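# Lift the carton with both hands and hold it

## Task

Grip the carton between the two hands, raise the whole carton at least three finger-widths above the table, and keep it motionless in the air, touching nothing but the hands. At the end, no hand motor may show moving in hand_stopped_by. Nothing may be knocked or placed off the table.

## Robot and tools

Robot: a humanoid upper body on a stand beyond the table's -x edge, facing about +x, with two arms. left_arm is on the +y side and carries a left hand; right_arm is on the -y side and carries a right hand. Arms must never collide hard or press hard on each other, with any part: wrist, palm, back of hand, bracket, fingers or thumb.

Scene frame (used in results): metres, table top at z = 0, +z up, +x away from the robot across the table. The table's near edge is at x = 0.18. Shoulders sit roughly 0.29 to 0.42 m above the table, 0.06 m toward +x from the pelvis and 0.10 m to each side. A hand point can be no more than 0.62 m from its shoulder, and printed positions get less accurate at long reach.

Hand point: a point 0.05 m in front of the palm, where index pad and thumb tip meet in a pinch. Its own axes: +z along the straight fingers, +y out of the palm, +x across the palm toward the little finger on the right hand but toward the thumb on the left hand. Straight fingers extend 0.06 to 0.07 m past it along +z. A wrist bracket on the little-finger side sticks out 0.03 m beyond the point along +y and 0.11 m across the palm; it can strike things. With the thumb turned fully in front of the palm, a hand can wrap an object 0.035 to 0.08 m wide, which then rests across the palm on the wrist side of the point. Turn the thumb before reaching the object.

Row layout (shared by execute_actions and move): one flat list of 28 numbers, all in [-1, 1], covering both arms even if one is idle. Order: left_arm dx, dy, dz, rx, ry, rz; left_gripper little, ring, middle, index, thumb_bend, thumb_turn, force_limit, speed; then the same 14 for right_arm and right_gripper. dx to rz are an offset, not a pose: a target relative to the hand point's measured pose at the start of the action (for a call's first action, the pose last reported in a result), expressed in the hand point's own axes. Scale: 1.0 = 0.6 m for dx, dy, dz, and 180 degrees for the rotation vector rx, ry, rz. Every row in an action is measured from that same start pose, not chained. Finger numbers are absolute targets: +1 straight/open, -1 curled shut. thumb_bend: +1 straight, -1 fully bent. thumb_turn: +1 beside the palm, -1 across in front of it. A pinch is about index -0.22, thumb_bend -0.75, thumb_turn -0.57. force_limit maps -1..+1 to roughly 0..10 N at the fingertip (0..15 N for the two thumb motors) and only halts closing. speed maps -1..+1 from near zero to full (full travel 0.6 s); for a gentle grip close at -0.9 or slower. There is no no-change value: to keep a hand as is, resend its last eight hand numbers, or before any, its hand_measured six plus hand_force_limit and hand_speed.

execute_actions(actions): a list of actions; each action is up to 15 rows, one per 1/30 s step, and a short action repeats its last row to fill 15 steps. An empty list just returns state and images. Each step's commanded pose is clipped to within 70 mm and 16 degrees of the measured pose, so large offsets need several actions; afterwards the arm only goes as far as its last clipped pose.

move(target, speed, blocking): target is one 28-number row as above, offsets from the last reported pose. Each hand point travels a straight line; both finish together in 0.5 to 10 s, stopping short if longer. speed is m/s, 0.002 to 0.5 (default 0.25); turning up to twice that in rad/s. Paths ignore obstacles and the other arm; faster contact hits harder and a target further past contact presses harder. blocking=false returns after 0.5 s; then use wait or stop before further motion. Result adds a move: line (done, off_target, moving, held, fault) with limits (paced = clipped, held = steps blocked, after which the arm may surge) and each hand point's remaining distance.



Results: each arm's end_effector_position (m) and end_effector_quat_wxyz in the scene frame; Hand target lines give where the controller now drives; pose unreachable means the clearance check altered or blocked that arm. Hand lists (hand_measured, hand_stopped_by, hand_load_n, hand_force_limit, hand_speed) follow motor order. hand_stopped_by words: moving, target, force, stalled, fault. A dropped grip shows as loads near 0. Motors start only on a target change of at least 0.01; locked fingers hold at least 15 N. To tighten, raise force_limit and send a more-closed target; to loosen, send a more-open one.

Avoid: contact torque reaching joint limits (22 N m, wrist pitch and yaw 4.4 N m, including held weight), which stops that arm for 10 s; overheated motors (warning from 90 °C, arm drops at 120 °C); drops, slips, slams, hard pushes, and anything leaving the table. Before finishing, make sure every hand motor reads target, force or stalled, not moving.

Each tool is called as name(argument=value, ...) on one line, values as JSON.

Reference images:

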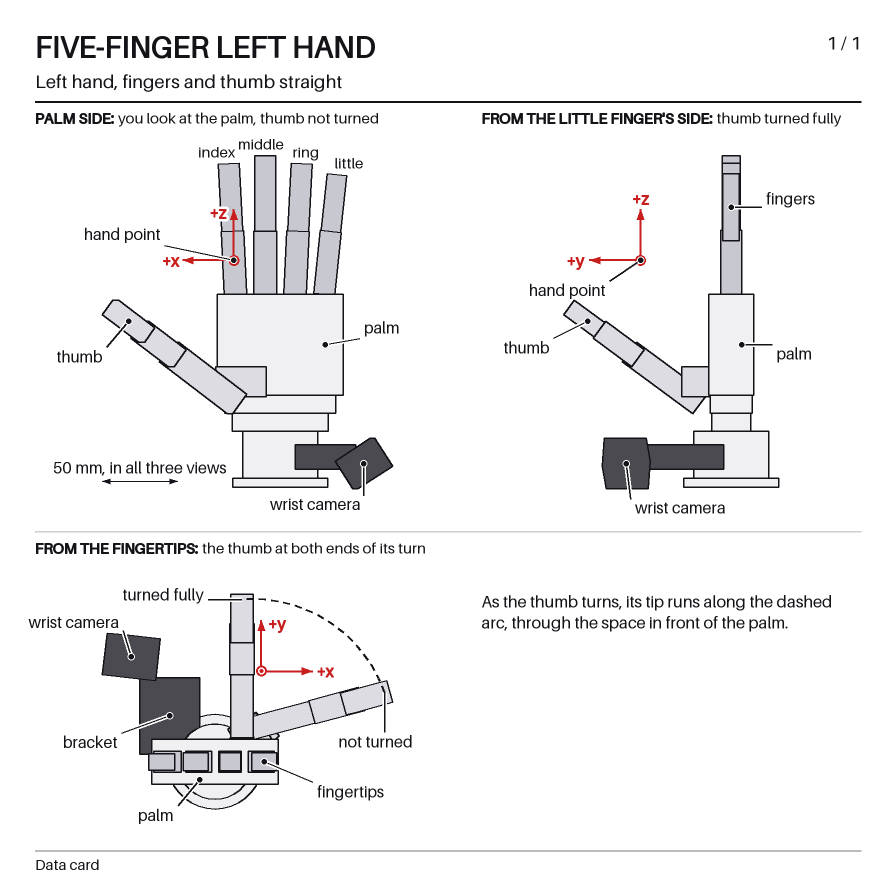

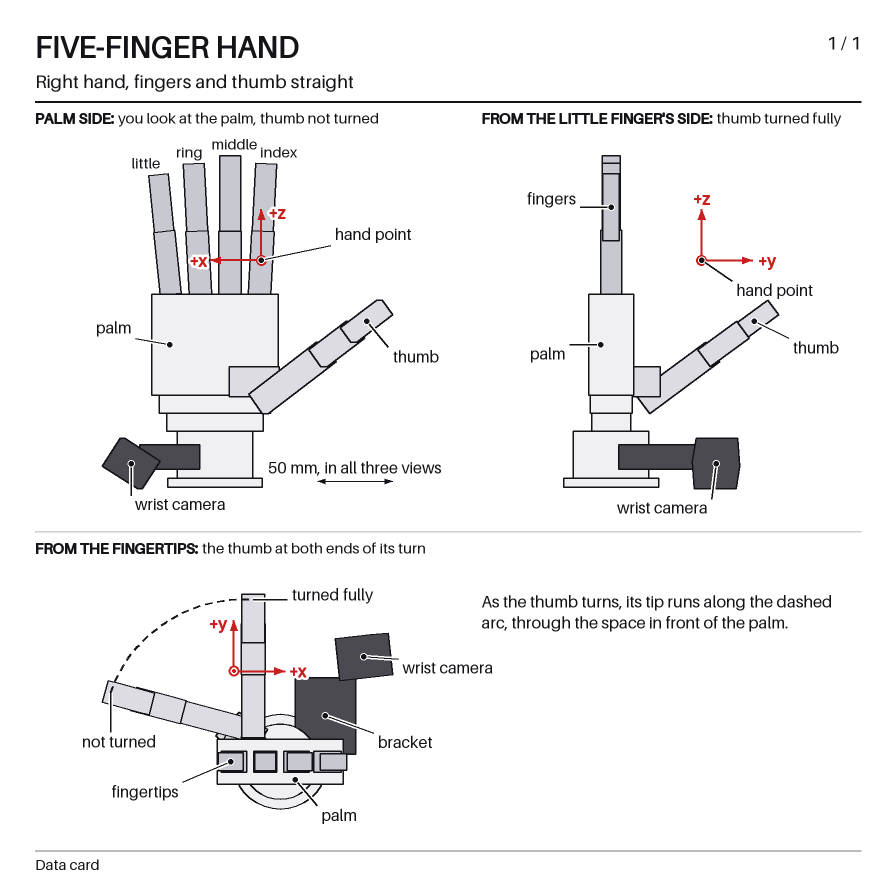

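## Session

execute_actions(actions=[])

Scene clock: 0.00 s.
left_arm: end_effector_position=(+0.0849, +0.1576, +0.4877) hand_measured=(+1.000, +1.000, +1.000, +1.000, +1.000, +1.000) hand_load_n=(+0.0, +0.0, +0.0, +0.0, +0.0, +0.0) hand_stopped_by=(target, target, target, target, target, target) hand_force_limit=0.00 hand_speed=-0.80 end_effector_quat_wxyz=(+0.003, -0.029, -0.124, +0.992) | right_arm: end_effector_position=(+0.1934, -0.0580, +0.4412) hand_measured=(+1.000, +1.000, +1.000, +1.000, +1.000, +1.000) hand_load_n=(+0.0, +0.0, +0.0, +0.0, +0.0, +0.0) hand_stopped_by=(target, target, target, target, target, target) hand_force_limit=0.00 hand_speed=-0.80 end_effector_quat_wxyz=(+0.957, -0.219, +0.121, +0.148)
Joint positions: left_arm=[-0.167  0.563  0.253 -0.646 -0.603 -1.014 -0.215] | right_arm=[-0.037 -0.455 -0.187 -0.464  0.555 -0.963  0.425]
Joint velocities: left_arm=[-0.006  0.006  0.012  0.     0.005  0.     0.   ] | right_arm=[-0.003 -0.006  0.012  0.    -0.005  0.     0.   ]
Motor temperatures (°C, as the motors report them): left_arm=[33 28 34 35 29 23 19] | right_arm=[32 40 27 31 27 19 23]
Hand target (left_arm): +0.085, +0.158, +0.488; +0.003, -0.029, -0.124, +0.992
Hand target (right_arm): +0.193, -0.058, +0.441; +0.957, -0.219, +0.121, +0.148

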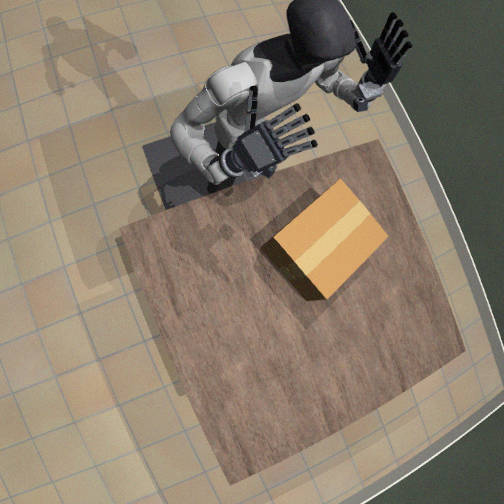

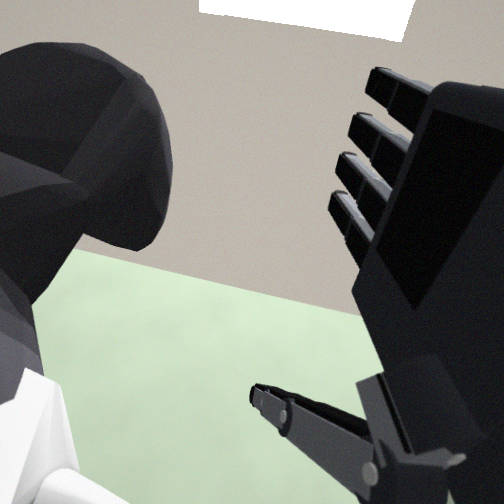

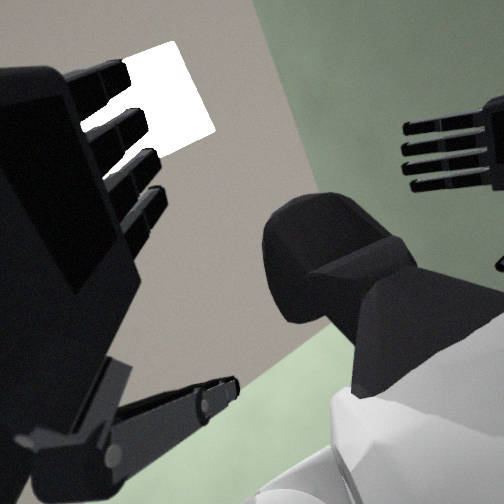

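zoom_image(camera="cam_high", region=[130, 0, 470, 340])

Region (130, 0, 470, 340) of cam_high's 504x504 image, scaled by 1.482, with more detail than that image has.

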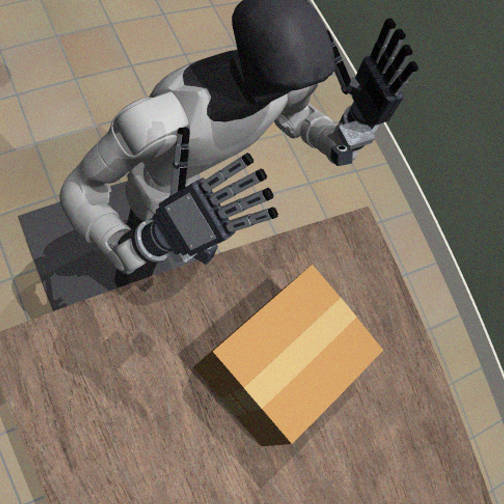

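move(target=[-0.305,-0.210,-0.360,0.164,-0.660,-0.004,1,1,1,1,1,1,0,-0.8,0.255,-0.278,-0.304,0.063,0.529,0.126,1,1,1,1,1,1,0,-0.8], speed=0.4)

Scene clock: 4.90 s.
left_arm: end_effector_position=(+0.2872, +0.3181, +0.3251) hand_measured=(+1.000, +1.000, +1.000, +1.000, +1.000, +1.000) hand_load_n=(+0.0, +0.0, +0.0, +0.0, +0.0, +0.0) hand_stopped_by=(target, target, target, target, target, target) hand_force_limit=0.00 hand_speed=-0.80 end_effector_quat_wxyz=(-0.075, +0.830, +0.134, +0.535) | right_arm: end_effector_position=(+0.3637, -0.2414, +0.3088) hand_measured=(+1.000, +1.000, +1.000, +1.000, +1.000, +1.000) hand_load_n=(+0.0, +0.0, +0.0, +0.0, +0.0, +0.0) hand_stopped_by=(target, target, target, target, target, target) hand_force_limit=0.00 hand_speed=-0.80 end_effector_quat_wxyz=(+0.538, -0.157, +0.824, +0.085)
Joint positions: left_arm=[ 0.484  1.179  1.213 -0.623 -1.877  0.943  0.514] | right_arm=[ 0.489 -1.19  -0.941 -0.012  1.073  0.564  0.707]
Joint velocities: left_arm=[-0.011 -0.005  0.015 -0.006  0.     0.     0.005] | right_arm=[-0.005  0.008  0.014 -0.009  0.     0.     0.   ]
Motor temperatures (°C, as the motors report them): left_arm=[33 28 34 35 29 23 19] | right_arm=[32 40 27 32 27 20 23]
Hand target (left_arm): +0.287, +0.318, +0.325; -0.075, +0.831, +0.135, +0.534
Hand target (right_arm): +0.364, -0.241, +0.309; +0.537, -0.156, +0.824, +0.089
Off the commanded pose (left_arm): 0.015 m, 3 deg.
Off the commanded pose (right_arm): 0.012 m, 2 deg.
joint sent to its limit (left arm) — the command would take joint 1 (shoulder pitch) past its upper limit, so that joint was sent only as far as its limit.
move: off_target (left_arm, right_arm)

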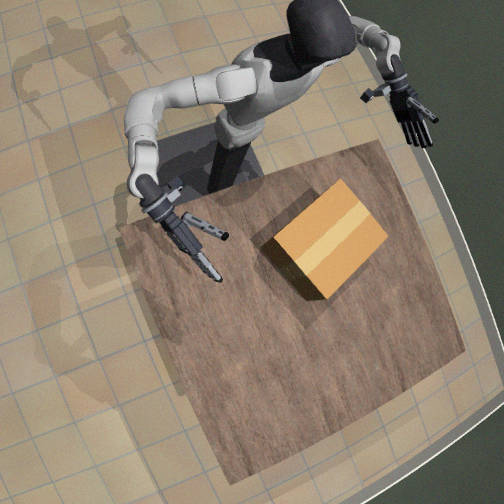

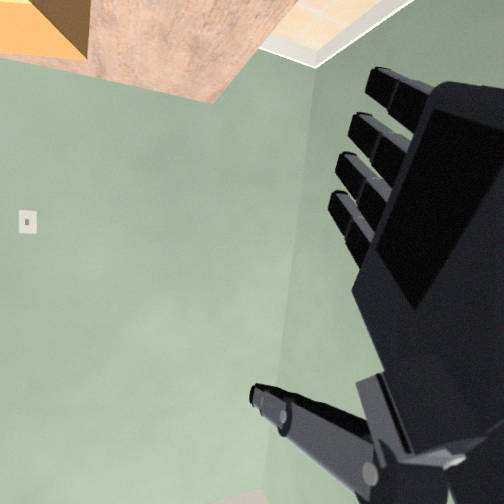

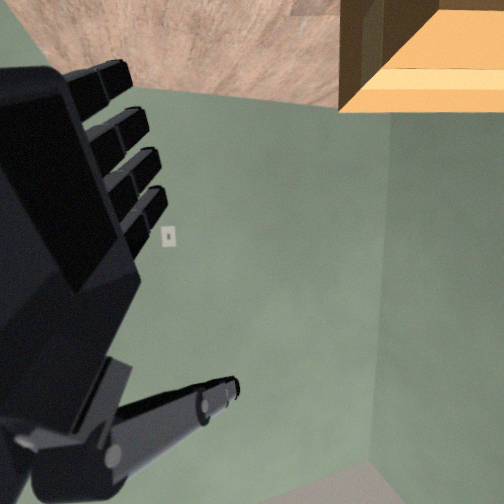

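move(target=[-0.240,0.177,0.183,0.014,-0.002,0,1,1,1,1,1,1,0,-0.8,0.129,0.185,0.348,-0.001,0.006,0.009,1,1,1,1,1,1,0,-0.8], speed=0.2)

Scene clock: 7.67 s.
left_arm: end_effector_position=(+0.3526, +0.2408, +0.1428) hand_measured=(+1.000, +1.000, +1.000, +1.000, +1.000, +1.000) hand_load_n=(+0.0, +0.0, +0.0, +0.0, +0.0, +0.0) hand_stopped_by=(target, target, target, target, target, target) hand_force_limit=0.00 hand_speed=-0.80 end_effector_quat_wxyz=(-0.103, +0.832, +0.160, +0.521) | right_arm: end_effector_position=(+0.4740, -0.0941, +0.1432) hand_measured=(+1.000, +1.000, +1.000, +1.000, +1.000, +1.000) hand_load_n=(+0.0, +0.0, +0.0, +0.0, +0.0, +0.0) hand_stopped_by=(target, target, target, target, target, target) hand_force_limit=0.00 hand_speed=-0.80 end_effector_quat_wxyz=(+0.523, -0.130, +0.837, +0.095)
Joint positions: left_arm=[ 0.     0.644 -0.127 -0.491 -0.831  0.491  0.686] | right_arm=[-0.409 -0.704  0.098  0.272  0.703  0.349  0.165]
Joint velocities: left_arm=[ 0.006 -0.005  0.    -0.002  0.012 -0.002  0.   ] | right_arm=[ 0.     0.009  0.006  0.005  0.006 -0.003  0.   ]
Motor temperatures (°C, as the motors report them): left_arm=[33 28 34 35 29 23 19] | right_arm=[32 41 27 32 27 20 23]
Hand target (left_arm): +0.353, +0.241, +0.143; -0.103, +0.831, +0.159, +0.522
Hand target (right_arm): +0.474, -0.094, +0.144; +0.524, -0.133, +0.836, +0.093
Off the commanded pose (left_arm): 0.018 m, 2 deg.
Off the commanded pose (right_arm): 0.011 m, 2 deg.
move: off_target (left_arm, right_arm)

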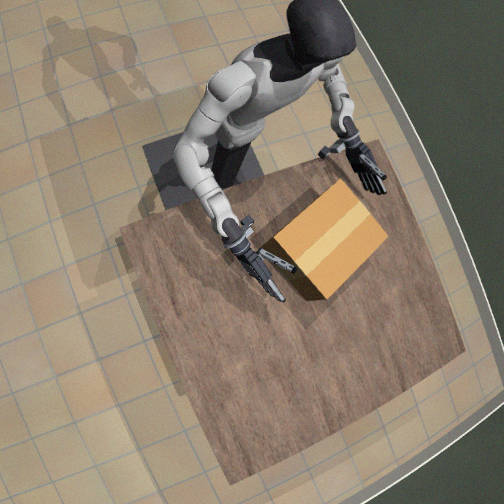

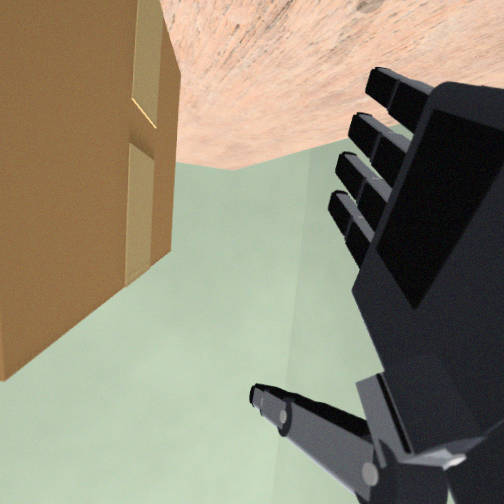

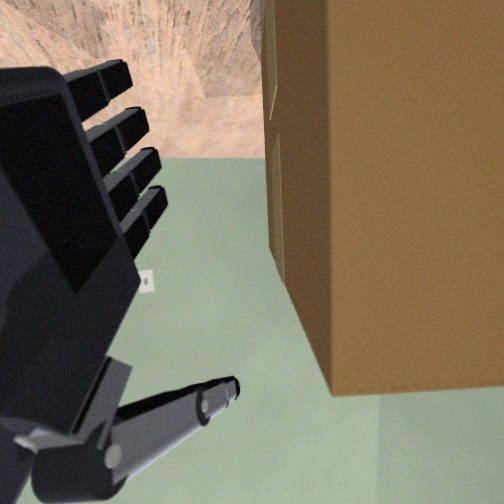

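move(target=[0.021,0.126,0.022,-0.010,0.004,0.003,1,1,1,1,1,1,0,-0.8,-0.012,0.100,0.010,-0.004,-0.004,-0.010,1,1,1,1,1,1,0,-0.8], speed=0.1)

zoom_image(camera="cam_high", region=[200, 110, 420, 330])

Scene clock: 9.70 s.
left_arm: end_effector_position=(+0.3966, +0.1789, +0.1461) hand_measured=(+1.000, +1.000, +1.000, +1.000, +1.000, +1.000) hand_load_n=(+0.0, +0.0, +0.0, +0.0, +0.0, +0.0) hand_stopped_by=(target, target, target, target, target, target) hand_force_limit=0.00 hand_speed=-0.80 end_effector_quat_wxyz=(-0.089, +0.832, +0.154, +0.526) | right_arm: end_effector_position=(+0.4614, -0.0355, +0.1460) hand_measured=(+1.000, +1.000, +1.000, +1.000, +1.000, +1.000) hand_load_n=(+0.0, +0.0, +0.0, +0.0, +0.0, +0.0) hand_stopped_by=(target, target, target, target, target, target) hand_force_limit=0.00 hand_speed=-0.80 end_effector_quat_wxyz=(+0.526, -0.145, +0.832, +0.094)
Joint positions: left_arm=[-0.271  0.443 -0.324 -0.376 -0.757  0.575  0.855] | right_arm=[-0.411 -0.613  0.189  0.059  0.694  0.449 -0.055]
Joint velocities: left_arm=[ 0.    -0.003  0.015  0.008 -0.005  0.     0.001] | right_arm=[-0.005 -0.003 -0.005  0.008  0.     0.    -0.001]
Motor temperatures (°C, as the motors report them): left_arm=[33 28 34 35 29 23 19] | right_arm=[33 41 27 32 27 20 23]
Hand target (left_arm): +0.396, +0.180, +0.145; -0.093, +0.832, +0.153, +0.525
Hand target (right_arm): +0.461, -0.035, +0.146; +0.526, -0.148, +0.832, +0.092
Off the commanded pose (left_arm): 0.003 m, 1 deg.
Off the commanded pose (right_arm): 0.003 m, 0 deg.
move: done

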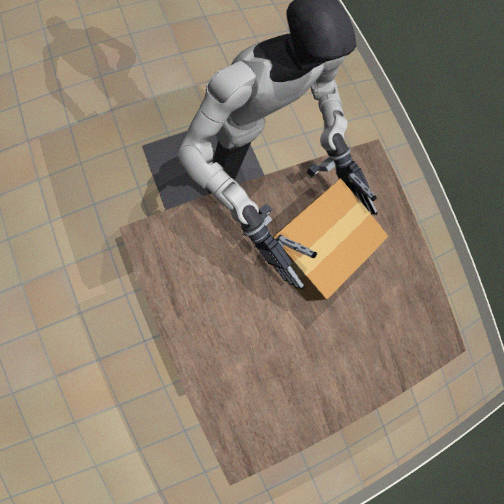

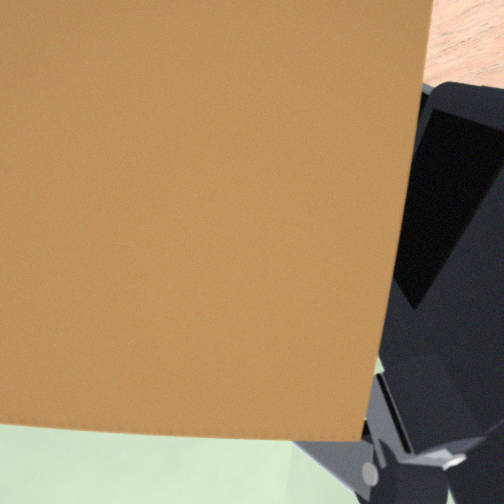

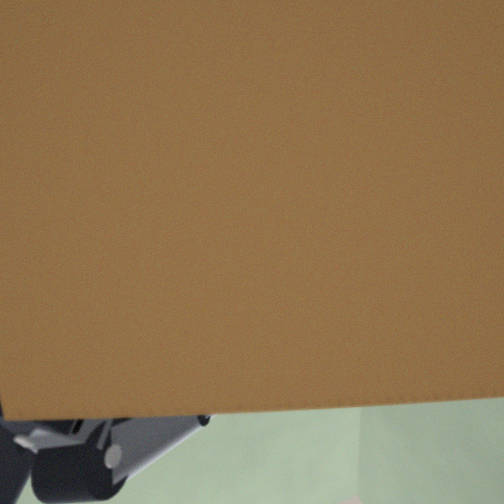

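Region (200, 110, 420, 330) of cam_high's 504x504 image, scaled by 2.291, with more detail than that image has.

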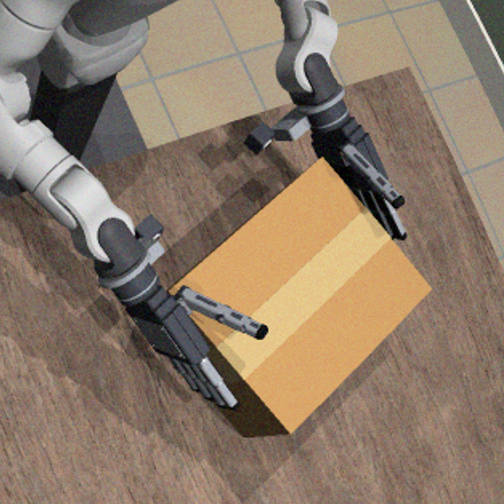

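move(target=[0.008,0.070,0,0,0,0,1,1,1,1,1,1,0,-0.8,0,0.035,0,0,0,0,1,1,1,1,1,1,0,-0.8], speed=0.04)

Scene clock: 11.40 s.
left_arm: end_effector_position=(+0.4106, +0.1586, +0.1464) hand_measured=(+1.000, +1.000, +1.000, +1.000, +1.000, +1.000) hand_load_n=(+0.0, +0.0, +0.0, +0.0, +0.0, +0.0) hand_stopped_by=(target, target, target, target, target, target) hand_force_limit=0.00 hand_speed=-0.80 end_effector_quat_wxyz=(-0.114, +0.830, +0.166, +0.521) | right_arm: end_effector_position=(+0.4617, -0.0311, +0.1466) hand_measured=(+1.000, +1.000, +1.000, +1.000, +1.000, +1.000) hand_load_n=(+0.0, +0.0, +0.0, +0.0, +0.0, +0.0) hand_stopped_by=(target, target, target, target, target, target) hand_force_limit=0.00 hand_speed=-0.80 end_effector_quat_wxyz=(+0.531, -0.136, +0.833, +0.072)
Joint positions: left_arm=[-0.372  0.33  -0.406 -0.301 -0.711  0.595  0.994] | right_arm=[-0.407 -0.595  0.212  0.003  0.694  0.475 -0.159]
Joint velocities: left_arm=[ 0.002  0.008  0.     0.    -0.003  0.     0.007] | right_arm=[-0.008  0.    -0.015  0.002  0.017  0.    -0.003]
Motor temperatures (°C, as the motors report them): left_arm=[33 28 34 35 29 23 19] | right_arm=[33 41 27 32 27 20 23]
Hand target (left_arm): +0.412, +0.141, +0.149; -0.089, +0.833, +0.157, +0.523
Hand target (right_arm): +0.454, -0.016, +0.145; +0.526, -0.146, +0.833, +0.094
Off the commanded pose (left_arm): 0.019 m, 3 deg.
Off the commanded pose (right_arm): 0.017 m, 3 deg.
move: off_target (left_arm, right_arm)

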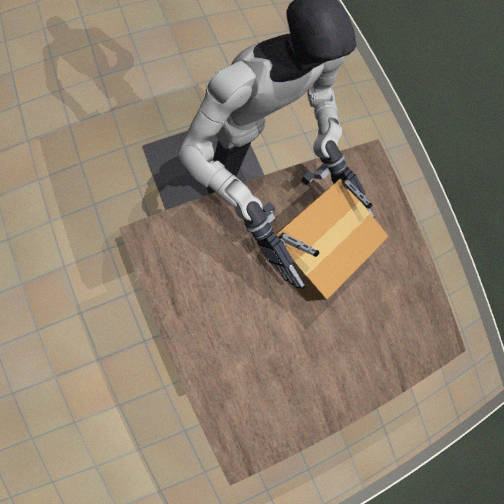

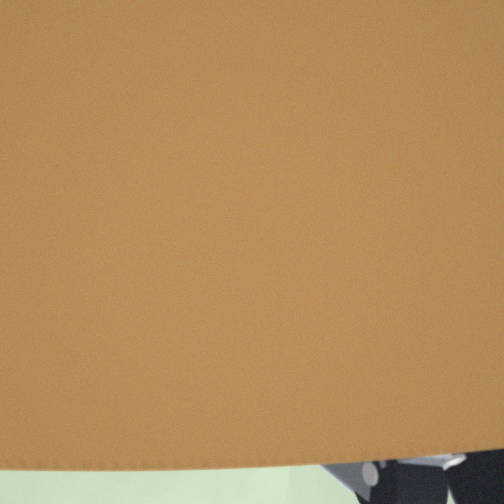

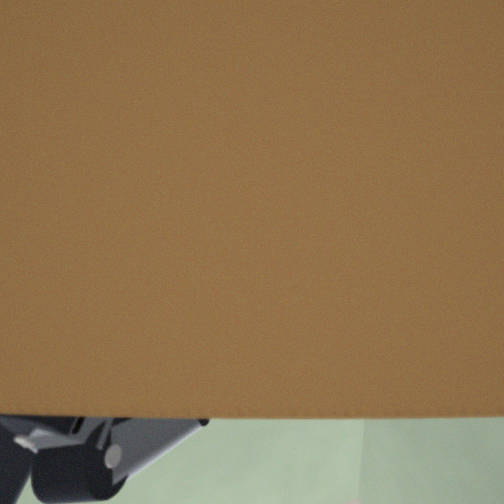

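zoom_image(camera="cam_high", region=[230, 130, 400, 300])

Region (230, 130, 400, 300) of cam_high's 504x504 image, scaled by 2.965, with more detail than that image has.

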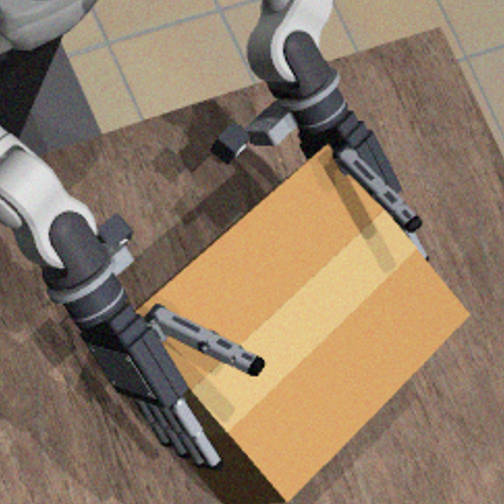

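execute_actions(actions=[[[0,0.032,0,-0.018,0,0,0.3,0.3,0.3,0.3,1,1,-0.35,-0.7,0,0.032,0,-0.018,0,0,0.3,0.3,0.3,0.3,1,1,-0.35,-0.7]],[[0,0.032,0,-0.018,0,0,0.3,0.3,0.3,0.3,1,1,-0.35,-0.7,0,0.032,0,-0.018,0,0,0.3,0.3,0.3,0.3,1,1,-0.35,-0.7]]])

Scene clock: 12.83 s.
left_arm: end_effector_position=(+0.4223, +0.1675, +0.1449) hand_measured=(+0.620, +0.670, +0.686, +0.636, +1.000, +1.000) hand_load_n=(+3.0, +0.0, +0.0, +2.5, +0.0, +0.0) hand_stopped_by=(force, force, force, force, target, target) hand_force_limit=-0.35 hand_speed=-0.70 end_effector_quat_wxyz=(-0.131, +0.823, +0.166, +0.528) | right_arm: end_effector_position=(+0.4680, -0.0346, +0.1447) hand_measured=(+0.720, +0.770, +0.820, +0.836, +1.000, +1.000) hand_load_n=(+3.0, +1.0, +0.0, +0.0, +0.0, +0.0) hand_stopped_by=(force, force, force, force, target, target) hand_force_limit=-0.35 hand_speed=-0.70 end_effector_quat_wxyz=(+0.533, -0.140, +0.833, +0.057)
Joint positions: left_arm=[-0.417  0.335 -0.41  -0.213 -0.682  0.552  0.973] | right_arm=[-0.432 -0.596  0.22   0.036  0.673  0.471 -0.163]
Joint velocities: left_arm=[ 0.003  0.008 -0.008 -0.002  0.005  0.     0.   ] | right_arm=[-0.008 -0.009  0.005  0.003 -0.006  0.     0.   ]
Motor temperatures (°C, as the motors report them): left_arm=[34 28 34 36 29 23 19] | right_arm=[34 41 27 32 27 20 24]
Hand target (left_arm): +0.423, +0.143, +0.146; -0.093, +0.830, +0.150, +0.529
Hand target (right_arm): +0.460, -0.015, +0.145; +0.528, -0.151, +0.831, +0.088
Off the commanded pose (left_arm): 0.025 m, 5 deg.
Off the commanded pose (right_arm): 0.021 m, 4 deg.

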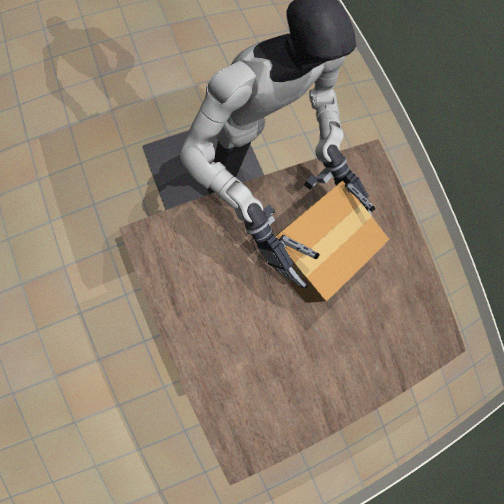

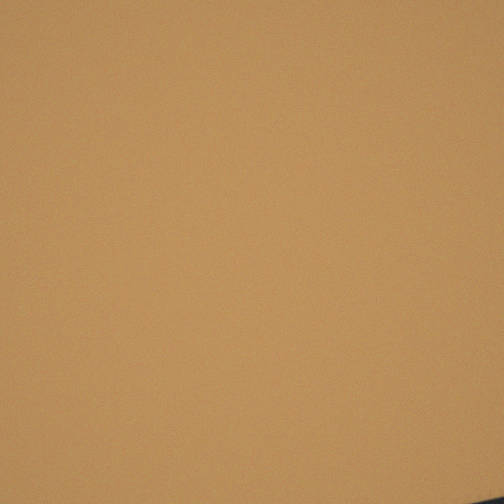

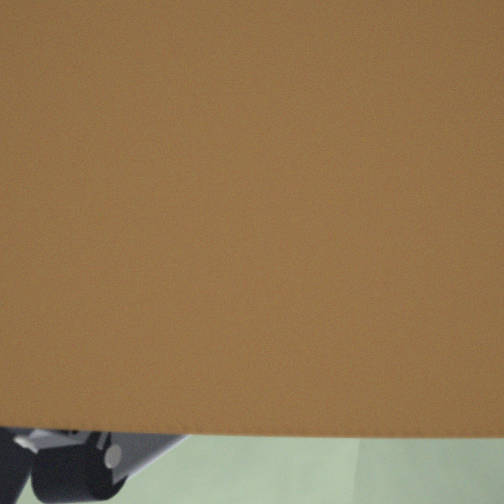

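execute_actions(actions=[[[-0.004,0.045,-0.018,-0.030,0,0,0.3,0.3,0.3,0.3,1,1,-0.35,-0.7,0,0.042,-0.004,-0.026,0,0.005,0.3,0.3,0.3,0.3,1,1,-0.35,-0.7],[-0.004,0.045,-0.018,-0.030,0,0,0.3,0.3,0.3,0.3,1,1,-0.35,-0.7,0,0.042,-0.004,-0.026,0,0.005,0.3,0.3,0.3,0.3,1,1,-0.35,-0.7],[-0.005,0.052,-0.020,-0.033,0,0,0.3,0.3,0.3,0.3,1,1,-0.35,-0.7,0,0.050,-0.004,-0.029,0,0.007,0.3,0.3,0.3,0.3,1,1,-0.35,-0.7],[-0.005,0.052,-0.020,-0.033,0,0,0.3,0.3,0.3,0.3,1,1,-0.35,-0.7,0,0.050,-0.004,-0.029,0,0.007,0.3,0.3,0.3,0.3,1,1,-0.35,-0.7],[-0.006,0.059,-0.022,-0.036,0,0,0.3,0.3,0.3,0.3,1,1,-0.35,-0.7,0,0.058,-0.005,-0.032,0,0.008,0.3,0.3,0.3,0.3,1,1,-0.35,-0.7],[-0.006,0.059,-0.022,-0.036,0,0,0.3,0.3,0.3,0.3,1,1,-0.35,-0.7,0,0.058,-0.005,-0.032,0,0.008,0.3,0.3,0.3,0.3,1,1,-0.35,-0.7],[-0.007,0.066,-0.024,-0.039,0,0,0.3,0.3,0.3,0.3,1,1,-0.35,-0.7,-0.001,0.066,-0.005,-0.035,0,0.009,0.3,0.3,0.3,0.3,1,1,-0.35,-0.7],[-0.007,0.066,-0.024,-0.039,0,0,0.3,0.3,0.3,0.3,1,1,-0.35,-0.7,-0.001,0.066,-0.005,-0.035,0,0.009,0.3,0.3,0.3,0.3,1,1,-0.35,-0.7],[-0.008,0.073,-0.025,-0.042,0,0,0.3,0.3,0.3,0.3,1,1,-0.35,-0.7,-0.002,0.075,-0.005,-0.037,0,0.009,0.3,0.3,0.3,0.3,1,1,-0.35,-0.7]]])

Scene clock: 13.90 s.
left_arm: end_effector_position=(+0.4231, +0.1662, +0.1445) hand_measured=(+0.620, +0.670, +0.686, +0.636, +1.000, +1.000) hand_load_n=(+2.0, +0.0, +0.0, +5.0, +0.0, +0.0) hand_stopped_by=(force, force, force, force, target, target) hand_force_limit=-0.35 hand_speed=-0.70 end_effector_quat_wxyz=(-0.139, +0.818, +0.161, +0.535) | right_arm: end_effector_position=(+0.4692, -0.0331, +0.1436) hand_measured=(+0.720, +0.770, +0.820, +0.836, +1.000, +1.000) hand_load_n=(+5.0, +1.5, +0.5, +0.5, +0.0, +0.0) hand_stopped_by=(force, force, force, force, target, target) hand_force_limit=-0.35 hand_speed=-0.70 end_effector_quat_wxyz=(+0.533, -0.139, +0.833, +0.050)
Joint positions: left_arm=[-0.421  0.34  -0.44  -0.192 -0.66   0.516  0.978] | right_arm=[-0.439 -0.589  0.23   0.035  0.667  0.476 -0.185]
Joint velocities: left_arm=[-0.018 -0.003 -0.014  0.009 -0.017 -0.021  0.015] | right_arm=[-0.008  0.005  0.     0.005 -0.006  0.    -0.012]
Motor temperatures (°C, as the motors report them): left_arm=[34 28 34 36 29 23 19] | right_arm=[34 41 27 32 27 21 24]
Hand target (left_arm): +0.423, +0.122, +0.146; -0.077, +0.830, +0.131, +0.537
Hand target (right_arm): +0.451, +0.006, +0.145; +0.522, -0.159, +0.830, +0.113
Off the commanded pose (left_arm): 0.045 m, 8 deg.
Off the commanded pose (right_arm): 0.044 m, 8 deg.

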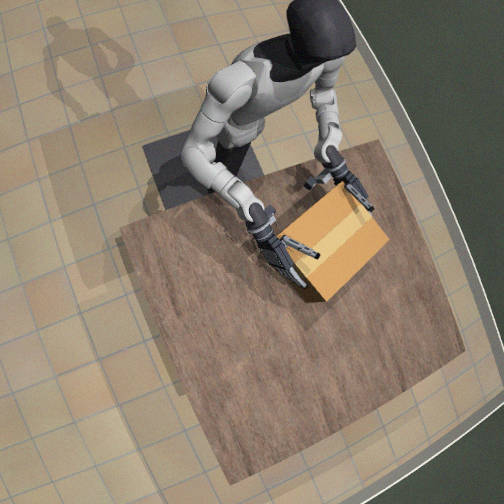

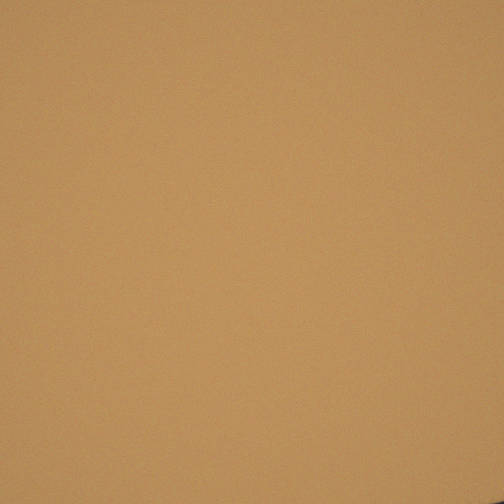

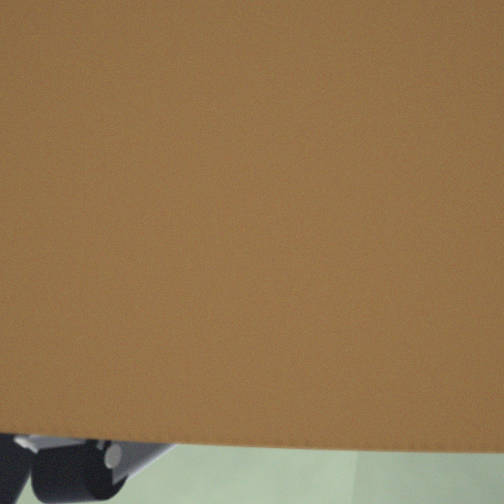

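execute_actions(actions=[[[-0.005,0.076,-0.028,-0.044,0,0,0.3,0.3,0.3,0.3,1,1,-0.35,-0.7,-0.005,0.076,-0.009,-0.040,0,0.009,0.3,0.3,0.3,0.3,1,1,-0.35,-0.7],[-0.002,0.078,-0.030,-0.044,0,0,0.3,0.3,0.3,0.3,1,1,-0.35,-0.7,-0.008,0.078,-0.011,-0.040,0,0.009,0.3,0.3,0.3,0.3,1,1,-0.35,-0.7],[0.001,0.080,-0.031,-0.044,0,0,0.3,0.3,0.3,0.3,1,1,-0.35,-0.7,-0.011,0.080,-0.012,-0.040,0,0.009,0.3,0.3,0.3,0.3,1,1,-0.35,-0.7],[0.004,0.080,-0.032,-0.044,0,0,0.3,0.3,0.3,0.3,1,1,-0.35,-0.7,-0.014,0.080,-0.014,-0.040,0,0.009,0.3,0.3,0.3,0.3,1,1,-0.35,-0.7],[0.007,0.080,-0.034,-0.044,0,0,0.3,0.3,0.3,0.3,1,1,-0.35,-0.7,-0.017,0.080,-0.015,-0.040,0,0.009,0.3,0.3,0.3,0.3,1,1,-0.35,-0.7],[0.010,0.080,-0.035,-0.044,0,0,0.3,0.3,0.3,0.3,1,1,-0.35,-0.7,-0.020,0.080,-0.017,-0.040,0,0.009,0.3,0.3,0.3,0.3,1,1,-0.35,-0.7],[0.013,0.080,-0.036,-0.044,0,0,0.3,0.3,0.3,0.3,1,1,-0.35,-0.7,-0.023,0.080,-0.018,-0.040,0,0.009,0.3,0.3,0.3,0.3,1,1,-0.35,-0.7],[0.016,0.080,-0.038,-0.044,0,0,0.3,0.3,0.3,0.3,1,1,-0.35,-0.7,-0.026,0.080,-0.019,-0.040,0,0.009,0.3,0.3,0.3,0.3,1,1,-0.35,-0.7],[0.019,0.080,-0.039,-0.044,0,0,0.3,0.3,0.3,0.3,1,1,-0.35,-0.7,-0.029,0.080,-0.021,-0.040,0,0.009,0.3,0.3,0.3,0.3,1,1,-0.35,-0.7],[0.022,0.080,-0.040,-0.044,0,0,0.3,0.3,0.3,0.3,1,1,-0.35,-0.7,-0.032,0.080,-0.022,-0.040,0,0.009,0.3,0.3,0.3,0.3,1,1,-0.35,-0.7],[0.025,0.080,-0.042,-0.044,0,0,0.3,0.3,0.3,0.3,1,1,-0.35,-0.7,-0.035,0.080,-0.024,-0.040,0,0.009,0.3,0.3,0.3,0.3,1,1,-0.35,-0.7],[0.028,0.080,-0.043,-0.044,0,0,0.3,0.3,0.3,0.3,1,1,-0.35,-0.7,-0.038,0.080,-0.025,-0.040,0,0.009,0.3,0.3,0.3,0.3,1,1,-0.35,-0.7],[0.031,0.080,-0.044,-0.044,0,0,0.3,0.3,0.3,0.3,1,1,-0.35,-0.7,-0.041,0.080,-0.026,-0.040,0,0.009,0.3,0.3,0.3,0.3,1,1,-0.35,-0.7]]])

wait(seconds=0.3)

Scene clock: 14.87 s.
left_arm: end_effector_position=(+0.4201, +0.1618, +0.1465) hand_measured=(+0.620, +0.670, +0.686, +0.636, +1.000, +1.000) hand_load_n=(+0.0, +0.0, +0.0, +6.5, +0.0, +0.0) hand_stopped_by=(force, force, force, force, target, target) hand_force_limit=-0.35 hand_speed=-0.70 end_effector_quat_wxyz=(-0.156, +0.826, +0.146, +0.521) | right_arm: end_effector_position=(+0.4640, -0.0339, +0.1458) hand_measured=(+0.720, +0.770, +0.820, +0.836, +1.000, +1.000) hand_load_n=(+2.5, +1.0, +0.5, +0.5, +0.0, +0.0) hand_stopped_by=(force, force, force, force, target, target) hand_force_limit=-0.35 hand_speed=-0.70 end_effector_quat_wxyz=(+0.510, -0.143, +0.847, +0.034)
Joint positions: left_arm=[-0.446  0.341 -0.446 -0.244 -0.695  0.625  1.05 ] | right_arm=[-0.444 -0.608  0.204 -0.068  0.711  0.634 -0.254]
Joint velocities: left_arm=[-0.034  0.017  0.026 -0.115 -0.123  0.198  0.104] | right_arm=[ 0.009 -0.025 -0.081 -0.141  0.044  0.231 -0.057]
Motor temperatures (°C, as the motors report them): left_arm=[34 28 34 36 29 23 20] | right_arm=[34 41 27 33 27 21 25]
Hand target (left_arm): +0.425, +0.115, +0.170; -0.082, +0.826, +0.123, +0.545
Hand target (right_arm): +0.449, +0.012, +0.169; +0.522, -0.164, +0.830, +0.110
Off the commanded pose (left_arm): 0.053 m, 9 deg.
Off the commanded pose (right_arm): 0.054 m, 9 deg.

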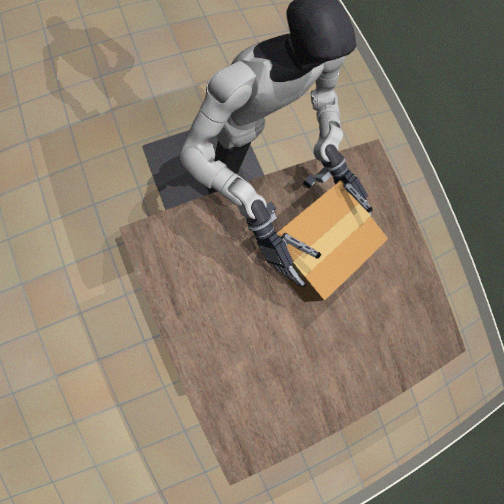

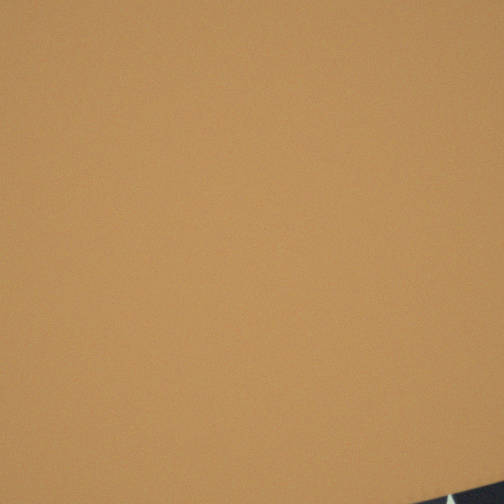

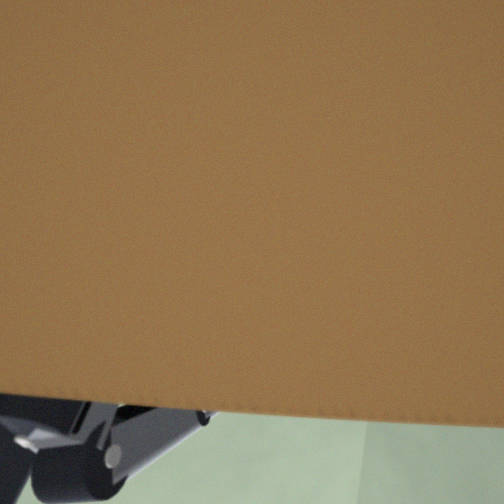

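Scene clock: 15.17 s.
left_arm: end_effector_position=(+0.4248, +0.1622, +0.1630) hand_measured=(+0.620, +0.670, +0.686, +0.636, +1.000, +1.000) hand_load_n=(+4.0, +0.0, +0.0, +4.5, +0.0, +0.0) hand_stopped_by=(force, force, force, force, target, target) hand_force_limit=-0.35 hand_speed=-0.70 end_effector_quat_wxyz=(-0.149, +0.815, +0.156, +0.537) | right_arm: end_effector_position=(+0.4699, -0.0330, +0.1625) hand_measured=(+0.720, +0.770, +0.820, +0.836, +1.000, +1.000) hand_load_n=(+0.0, +6.5, +0.5, +1.5, +0.0, +0.0) hand_stopped_by=(force, force, force, force, target, target) hand_force_limit=-0.35 hand_speed=-0.70 end_effector_quat_wxyz=(+0.529, -0.135, +0.837, +0.039)
Joint positions: left_arm=[-0.465  0.338 -0.434 -0.266 -0.7    0.618  1.059] | right_arm=[-0.457 -0.609  0.184 -0.086  0.719  0.627 -0.261]
Joint velocities: left_arm=[-0.008 -0.002  0.005 -0.003  0.002  0.     0.   ] | right_arm=[-0.011  0.009 -0.017 -0.003  0.002  0.     0.   ]
Motor temperatures (°C, as the motors report them): left_arm=[34 28 34 36 29 23 20] | right_arm=[34 41 27 33 27 21 25]
Hand target (left_arm): +0.425, +0.115, +0.170; -0.082, +0.826, +0.123, +0.545
Hand target (right_arm): +0.449, +0.012, +0.169; +0.522, -0.164, +0.830, +0.110
Off the commanded pose (left_arm): 0.049 m, 9 deg.
Off the commanded pose (right_arm): 0.050 m, 9 deg.
wait: 0.30 s; no rest

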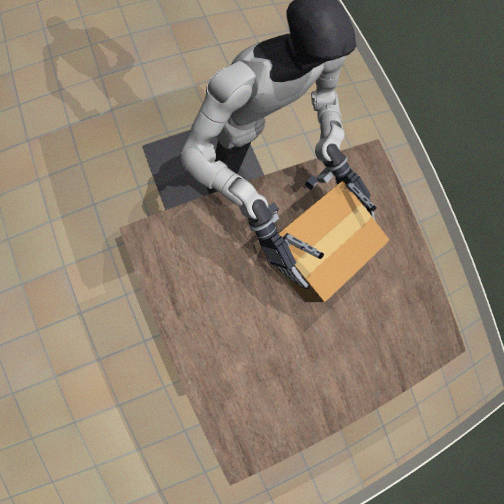

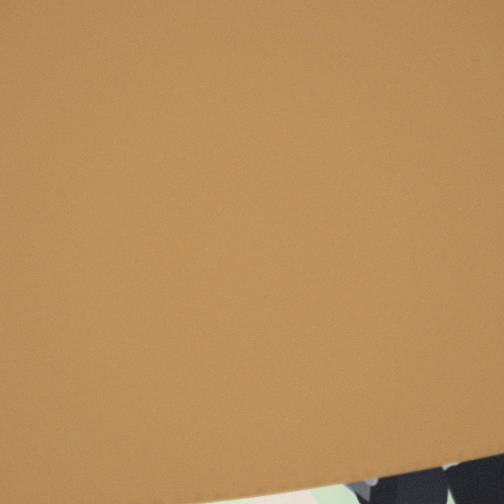

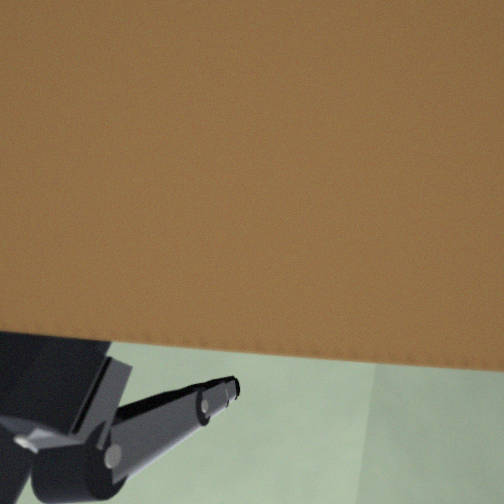

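execute_actions(actions=[[[-0.006,0.06,-0.022,-0.04,-0.005,-0.005,1,1,1,1,1,1,-0.35,-0.3,0.002,0.06,0,-0.04,-0.003,0.012,1,1,1,1,1,1,-0.35,-0.3],[-0.006,0.05,-0.022,-0.036,-0.01,-0.008,1,1,1,1,1,1,-0.35,-0.3,0.004,0.05,0,-0.036,-0.005,0.012,1,1,1,1,1,1,-0.35,-0.3],[-0.006,0.04,-0.022,-0.034,-0.013,-0.011,1,1,1,1,1,1,-0.35,-0.3,0.005,0.04,0,-0.034,-0.007,0.012,1,1,1,1,1,1,-0.35,-0.3],[-0.006,0.032,-0.022,-0.032,-0.013,-0.011,1,1,1,1,1,1,-0.35,-0.3,0.005,0.033,0,-0.033,-0.007,0.012,1,1,1,1,1,1,-0.35,-0.3]]])

wait(seconds=0.2)

Scene clock: 16.37 s.
left_arm: end_effector_position=(+0.4216, +0.1554, +0.1670) hand_measured=(+1.000, +1.000, +1.000, +1.000, +1.000, +1.000) hand_load_n=(+0.0, +0.0, +0.0, +0.0, +0.0, +0.0) hand_stopped_by=(moving, target, target, moving, target, target) hand_force_limit=-0.35 hand_speed=-0.30 end_effector_quat_wxyz=(-0.119, +0.821, +0.156, +0.535) | right_arm: end_effector_position=(+0.4736, -0.0313, +0.1653) hand_measured=(+1.000, +1.000, +1.000, +1.000, +1.000, +1.000) hand_load_n=(+0.0, +0.0, +0.0, +0.0, +0.0, +0.0) hand_stopped_by=(target, target, target, target, target, target) hand_force_limit=-0.35 hand_speed=-0.30 end_effector_quat_wxyz=(+0.541, -0.134, +0.827, +0.069)
Joint positions: left_arm=[-0.451  0.347 -0.414 -0.311 -0.75   0.635  1.039] | right_arm=[-0.461 -0.607  0.187 -0.003  0.711  0.521 -0.168]
Joint velocities: left_arm=[-0.005  0.005 -0.002  0.003  0.003  0.     0.   ] | right_arm=[ 0.005  0.003  0.006  0.008 -0.006 -0.002  0.   ]
Motor temperatures (°C, as the motors report them): left_arm=[35 29 34 36 29 24 21] | right_arm=[35 41 27 33 27 22 26]
Hand target (left_arm): +0.420, +0.139, +0.163; -0.096, +0.830, +0.146, +0.530
Hand target (right_arm): +0.464, -0.015, +0.159; +0.529, -0.145, +0.831, +0.093
Off the commanded pose (left_arm): 0.017 m, 3 deg.
Off the commanded pose (right_arm): 0.021 m, 3 deg.

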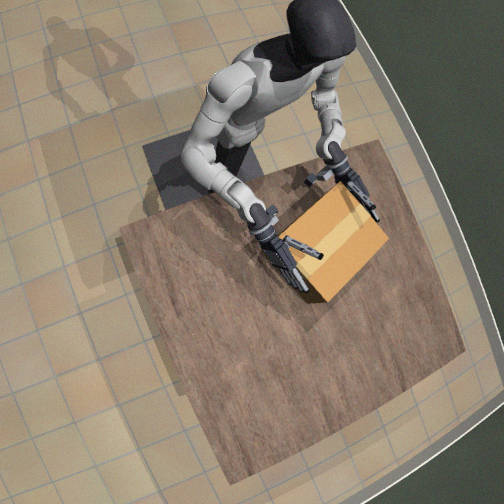

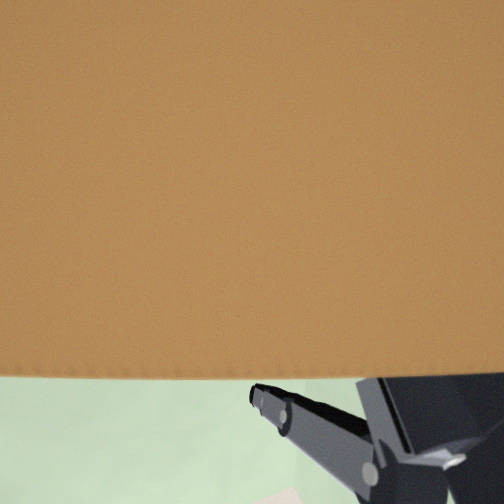

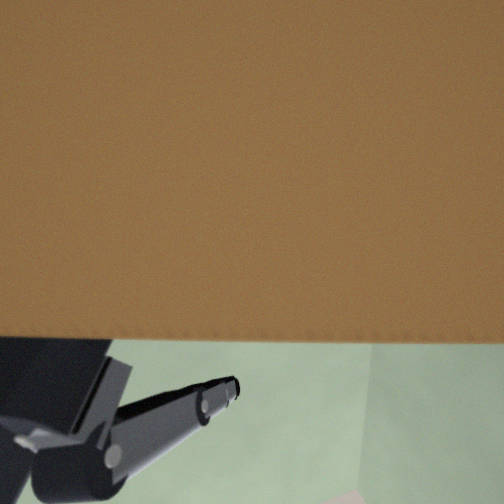

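Scene clock: 16.57 s.
left_arm: end_effector_position=(+0.4216, +0.1554, +0.1670) hand_measured=(+1.000, +1.000, +1.000, +1.000, +1.000, +1.000) hand_load_n=(+0.0, +0.0, +0.0, +0.0, +0.0, +0.0) hand_stopped_by=(target, target, target, target, target, target) hand_force_limit=-0.35 hand_speed=-0.30 end_effector_quat_wxyz=(-0.119, +0.821, +0.156, +0.535) | right_arm: end_effector_position=(+0.4736, -0.0313, +0.1653) hand_measured=(+1.000, +1.000, +1.000, +1.000, +1.000, +1.000) hand_load_n=(+0.0, +0.0, +0.0, +0.0, +0.0, +0.0) hand_stopped_by=(target, target, target, target, target, target) hand_force_limit=-0.35 hand_speed=-0.30 end_effector_quat_wxyz=(+0.541, -0.134, +0.827, +0.069)
Joint positions: left_arm=[-0.451  0.347 -0.414 -0.311 -0.75   0.635  1.039] | right_arm=[-0.461 -0.607  0.187 -0.003  0.711  0.521 -0.168]
Joint velocities: left_arm=[ 0.006 -0.005  0.     0.    -0.002  0.     0.   ] | right_arm=[-0.005  0.     0.     0.003  0.005  0.     0.   ]
Motor temperatures (°C, as the motors report them): left_arm=[35 29 34 36 29 24 21] | right_arm=[35 41 27 33 27 22 26]
Hand target (left_arm): +0.420, +0.139, +0.163; -0.096, +0.830, +0.146, +0.530
Hand target (right_arm): +0.464, -0.015, +0.159; +0.529, -0.145, +0.831, +0.093
Off the commanded pose (left_arm): 0.017 m, 3 deg.
Off the commanded pose (right_arm): 0.021 m, 3 deg.
wait: 0.20 s; at rest by 0.17 s

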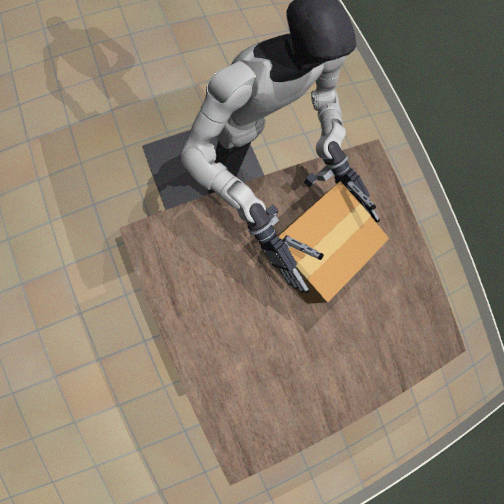

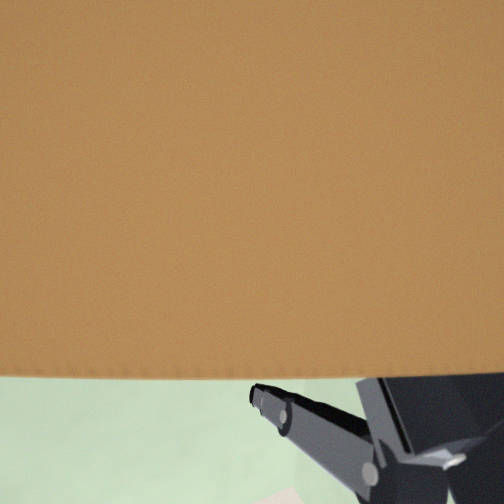

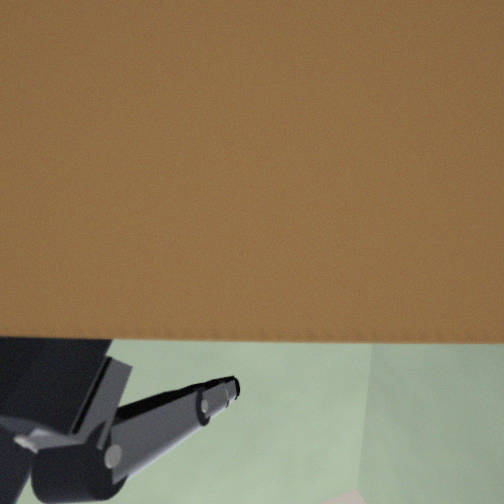

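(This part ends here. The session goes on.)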